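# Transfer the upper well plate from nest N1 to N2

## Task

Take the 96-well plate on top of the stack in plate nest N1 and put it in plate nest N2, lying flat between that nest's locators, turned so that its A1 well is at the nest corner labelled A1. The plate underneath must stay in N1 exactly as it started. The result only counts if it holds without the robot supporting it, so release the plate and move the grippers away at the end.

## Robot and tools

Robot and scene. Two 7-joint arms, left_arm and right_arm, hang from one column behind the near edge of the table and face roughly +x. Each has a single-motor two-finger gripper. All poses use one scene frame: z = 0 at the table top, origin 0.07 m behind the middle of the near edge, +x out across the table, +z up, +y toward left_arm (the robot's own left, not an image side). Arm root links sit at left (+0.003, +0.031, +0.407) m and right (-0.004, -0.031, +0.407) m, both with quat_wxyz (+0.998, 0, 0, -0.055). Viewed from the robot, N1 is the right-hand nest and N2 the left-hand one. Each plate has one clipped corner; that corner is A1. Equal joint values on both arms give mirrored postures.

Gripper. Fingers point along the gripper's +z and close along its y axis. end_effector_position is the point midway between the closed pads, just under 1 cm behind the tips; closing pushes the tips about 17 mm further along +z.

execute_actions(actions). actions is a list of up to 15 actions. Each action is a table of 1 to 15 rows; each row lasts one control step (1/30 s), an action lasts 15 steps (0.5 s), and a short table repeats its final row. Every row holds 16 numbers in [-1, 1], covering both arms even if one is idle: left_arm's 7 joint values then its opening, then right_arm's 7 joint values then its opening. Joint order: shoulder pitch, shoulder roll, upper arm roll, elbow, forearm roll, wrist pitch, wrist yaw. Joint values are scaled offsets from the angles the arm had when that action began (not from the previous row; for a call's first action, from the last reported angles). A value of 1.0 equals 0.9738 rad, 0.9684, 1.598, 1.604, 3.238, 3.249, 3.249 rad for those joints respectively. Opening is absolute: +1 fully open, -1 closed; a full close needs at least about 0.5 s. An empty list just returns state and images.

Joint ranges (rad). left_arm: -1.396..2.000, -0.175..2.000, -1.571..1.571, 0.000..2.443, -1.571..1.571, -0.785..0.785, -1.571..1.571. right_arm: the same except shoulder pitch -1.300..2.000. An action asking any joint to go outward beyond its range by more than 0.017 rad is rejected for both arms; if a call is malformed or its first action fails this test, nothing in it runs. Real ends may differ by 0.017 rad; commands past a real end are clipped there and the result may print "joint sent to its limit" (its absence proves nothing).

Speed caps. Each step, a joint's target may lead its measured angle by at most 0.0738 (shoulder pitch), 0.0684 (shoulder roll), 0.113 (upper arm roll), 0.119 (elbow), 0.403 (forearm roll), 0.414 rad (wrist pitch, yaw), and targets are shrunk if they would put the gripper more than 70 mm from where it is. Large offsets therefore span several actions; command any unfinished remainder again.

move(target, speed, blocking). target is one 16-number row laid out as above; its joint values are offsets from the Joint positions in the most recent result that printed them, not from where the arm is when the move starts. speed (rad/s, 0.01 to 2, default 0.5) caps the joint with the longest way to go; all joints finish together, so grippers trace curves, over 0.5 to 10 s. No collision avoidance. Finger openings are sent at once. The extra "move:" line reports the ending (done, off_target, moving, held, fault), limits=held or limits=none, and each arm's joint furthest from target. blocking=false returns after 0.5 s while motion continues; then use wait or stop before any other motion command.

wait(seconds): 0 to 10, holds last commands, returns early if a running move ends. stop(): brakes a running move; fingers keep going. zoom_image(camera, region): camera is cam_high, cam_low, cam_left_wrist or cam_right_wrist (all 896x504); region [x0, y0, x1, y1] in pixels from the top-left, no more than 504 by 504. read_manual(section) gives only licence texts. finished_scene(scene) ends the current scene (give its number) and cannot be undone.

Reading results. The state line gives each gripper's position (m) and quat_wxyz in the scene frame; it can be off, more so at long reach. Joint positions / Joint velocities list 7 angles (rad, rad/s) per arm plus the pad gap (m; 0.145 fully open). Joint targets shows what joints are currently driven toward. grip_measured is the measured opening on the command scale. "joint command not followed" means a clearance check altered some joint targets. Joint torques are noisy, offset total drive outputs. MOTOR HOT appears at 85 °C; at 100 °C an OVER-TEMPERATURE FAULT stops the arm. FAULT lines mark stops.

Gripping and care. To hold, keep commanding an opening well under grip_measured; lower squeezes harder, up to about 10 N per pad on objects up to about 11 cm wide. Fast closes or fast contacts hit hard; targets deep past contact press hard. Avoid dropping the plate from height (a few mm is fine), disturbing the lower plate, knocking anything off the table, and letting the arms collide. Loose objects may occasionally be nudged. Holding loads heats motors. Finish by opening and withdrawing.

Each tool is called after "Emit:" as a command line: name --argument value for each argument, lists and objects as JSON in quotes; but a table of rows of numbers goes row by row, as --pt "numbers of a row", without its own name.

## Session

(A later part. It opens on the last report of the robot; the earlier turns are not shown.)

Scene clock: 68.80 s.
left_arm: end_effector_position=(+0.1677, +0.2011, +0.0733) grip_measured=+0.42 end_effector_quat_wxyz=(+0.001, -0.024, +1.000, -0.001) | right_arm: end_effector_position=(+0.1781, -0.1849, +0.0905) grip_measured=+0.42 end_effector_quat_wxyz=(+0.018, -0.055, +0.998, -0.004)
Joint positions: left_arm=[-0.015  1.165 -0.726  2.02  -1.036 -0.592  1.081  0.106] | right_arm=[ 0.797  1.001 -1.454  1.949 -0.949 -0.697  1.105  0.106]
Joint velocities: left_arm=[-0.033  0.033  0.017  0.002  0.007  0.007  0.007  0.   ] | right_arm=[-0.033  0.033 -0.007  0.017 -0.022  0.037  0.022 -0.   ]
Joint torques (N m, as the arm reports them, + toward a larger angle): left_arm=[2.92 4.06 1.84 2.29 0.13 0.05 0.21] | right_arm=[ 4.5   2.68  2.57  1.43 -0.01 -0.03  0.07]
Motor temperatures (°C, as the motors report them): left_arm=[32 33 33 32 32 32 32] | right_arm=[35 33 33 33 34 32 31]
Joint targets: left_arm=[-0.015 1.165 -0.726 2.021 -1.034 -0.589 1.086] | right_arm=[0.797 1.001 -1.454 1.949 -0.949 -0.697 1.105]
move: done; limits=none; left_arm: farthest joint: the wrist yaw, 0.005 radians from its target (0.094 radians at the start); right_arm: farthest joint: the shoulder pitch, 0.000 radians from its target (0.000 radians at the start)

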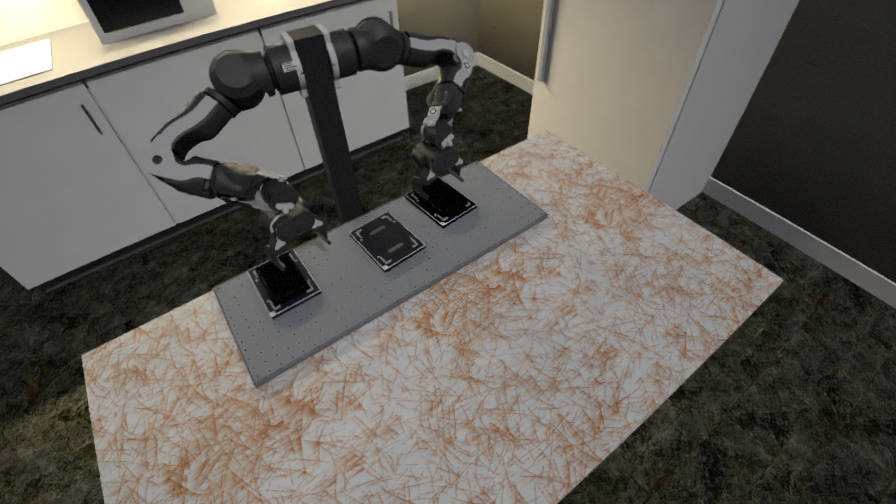

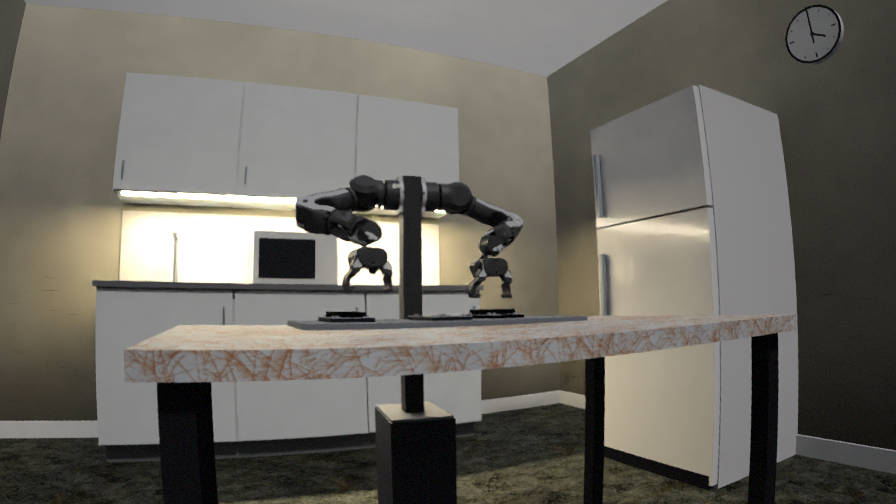

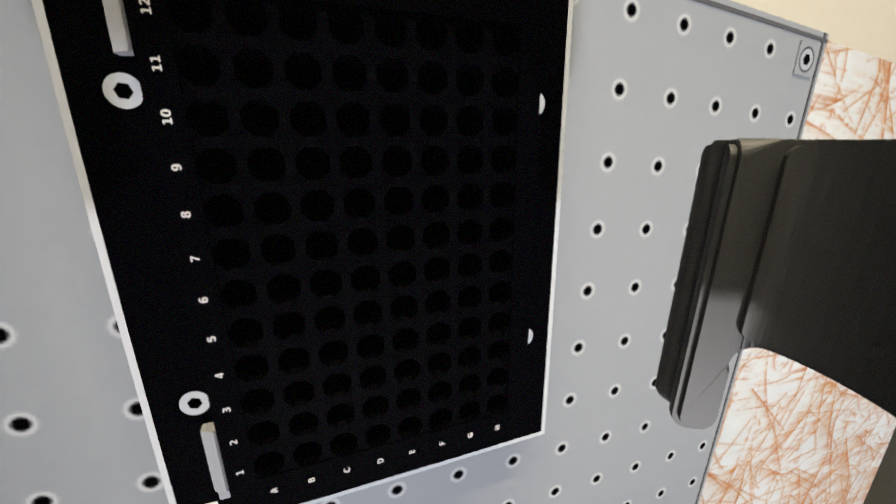

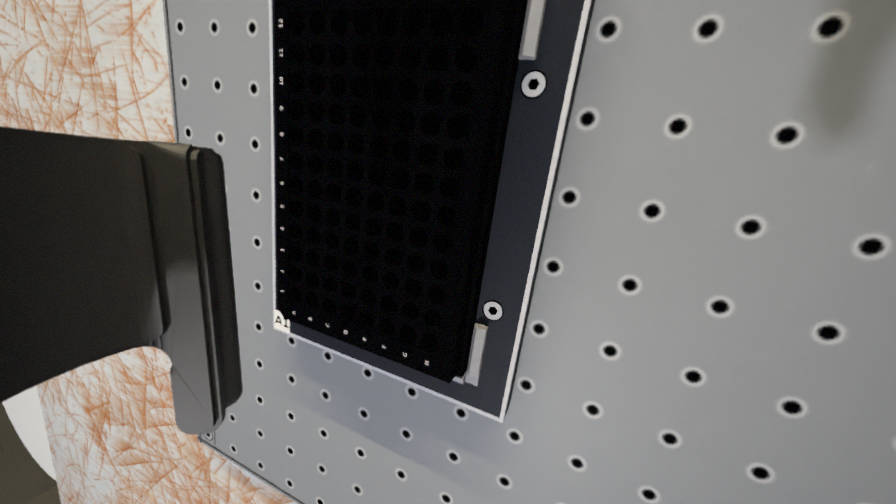

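The plate dropped in and now sits flat. Retreating.

Emit:
move --target '[0.03,0.17,0,0.11,0.06,0.011,0.035,0.42,0,0,0,0,0,0,0,0.42]' --speed 0.35

Emit:
zoom_image --camera "cam_left_wrist" --region '[50,0,550,504]'

Emit:
zoom_image --camera "cam_high" --region '[400,165,480,230]'

Scene clock: 69.80 s.
left_arm: end_effector_position=(+0.1483, +0.2071, +0.1107) grip_measured=+0.42 end_effector_quat_wxyz=(-0.026, -0.012, +0.999, +0.020) | right_arm: end_effector_position=(+0.1781, -0.1849, +0.0905) grip_measured=+0.42 end_effector_quat_wxyz=(+0.018, -0.055, +0.998, -0.004)
Joint positions: left_arm=[ 0.013  1.329 -0.726  2.196 -0.844 -0.559  1.189  0.106] | right_arm=[ 0.797  1.001 -1.454  1.949 -0.949 -0.697  1.105  0.106]
Joint velocities: left_arm=[-0.011 -0.077 -0.002 -0.037  0.051 -0.066 -0.022  0.   ] | right_arm=[ 0.099  0.011 -0.002 -0.007 -0.051  0.051  0.022 -0.   ]
Joint torques (N m, as the arm reports them, + toward a larger angle): left_arm=[2.68 4.18 1.79 1.91 0.13 0.06 0.24] | right_arm=[ 4.5   2.68  2.57  1.43 -0.01 -0.04  0.07]
Motor temperatures (°C, as the motors report them): left_arm=[32 33 33 32 32 32 32] | right_arm=[35 33 33 33 34 32 31]
Joint targets: left_arm=[0.014 1.329 -0.726 2.196 -0.842 -0.556 1.195] | right_arm=[0.797 1.001 -1.454 1.949 -0.949 -0.697 1.105]
move: done; limits=none; left_arm: farthest joint: the wrist yaw, 0.006 radians from its target (0.114 radians at the start); right_arm: farthest joint: the shoulder pitch, 0.000 radians from its target (0.000 radians at the start)

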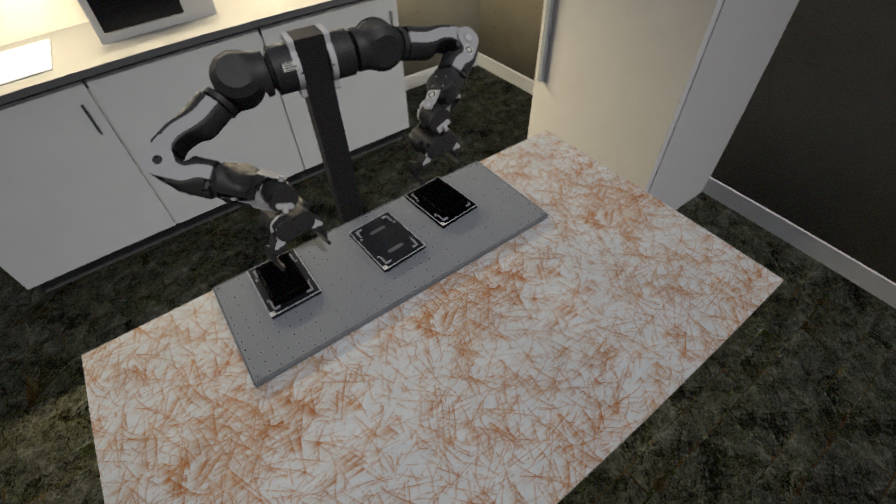

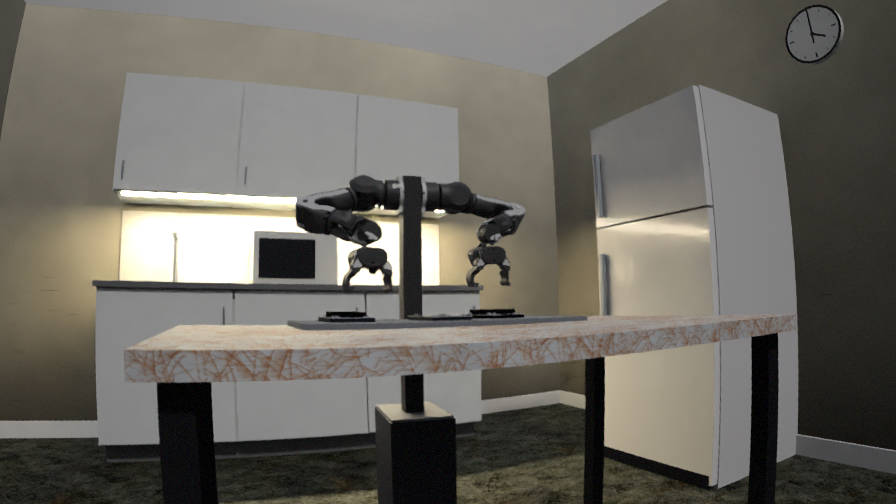

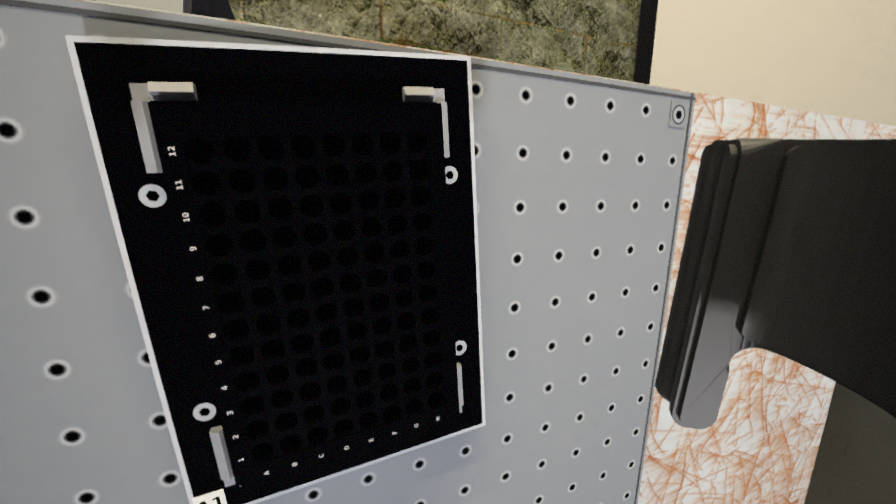

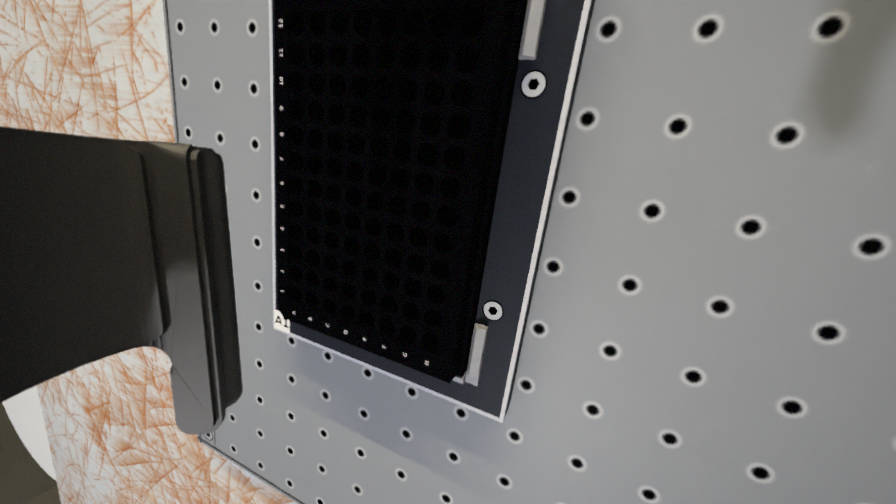

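Region (50, 0, 550, 504) of cam_left_wrist's 896x504 image, scaled by 1.000; it fills the left 500 columns of this view, and the rest is white.

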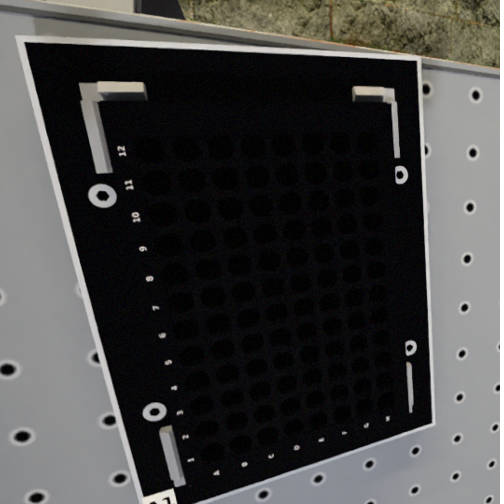

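Region (400, 165, 480, 230) of cam_high's 896x504 image, scaled by 6.300, with more detail than that image has; it fills the top 410 rows of this view, and the rest is white.

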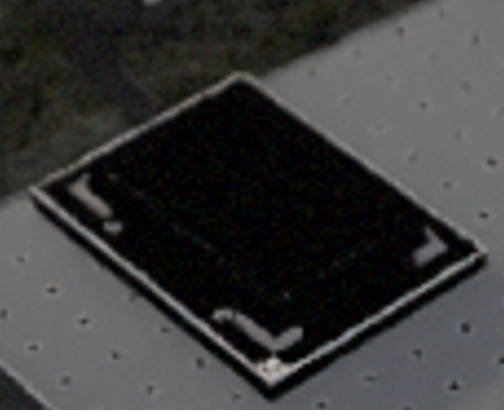

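Emit:
finished_scene --scene 2

The scene is finished: the task was done.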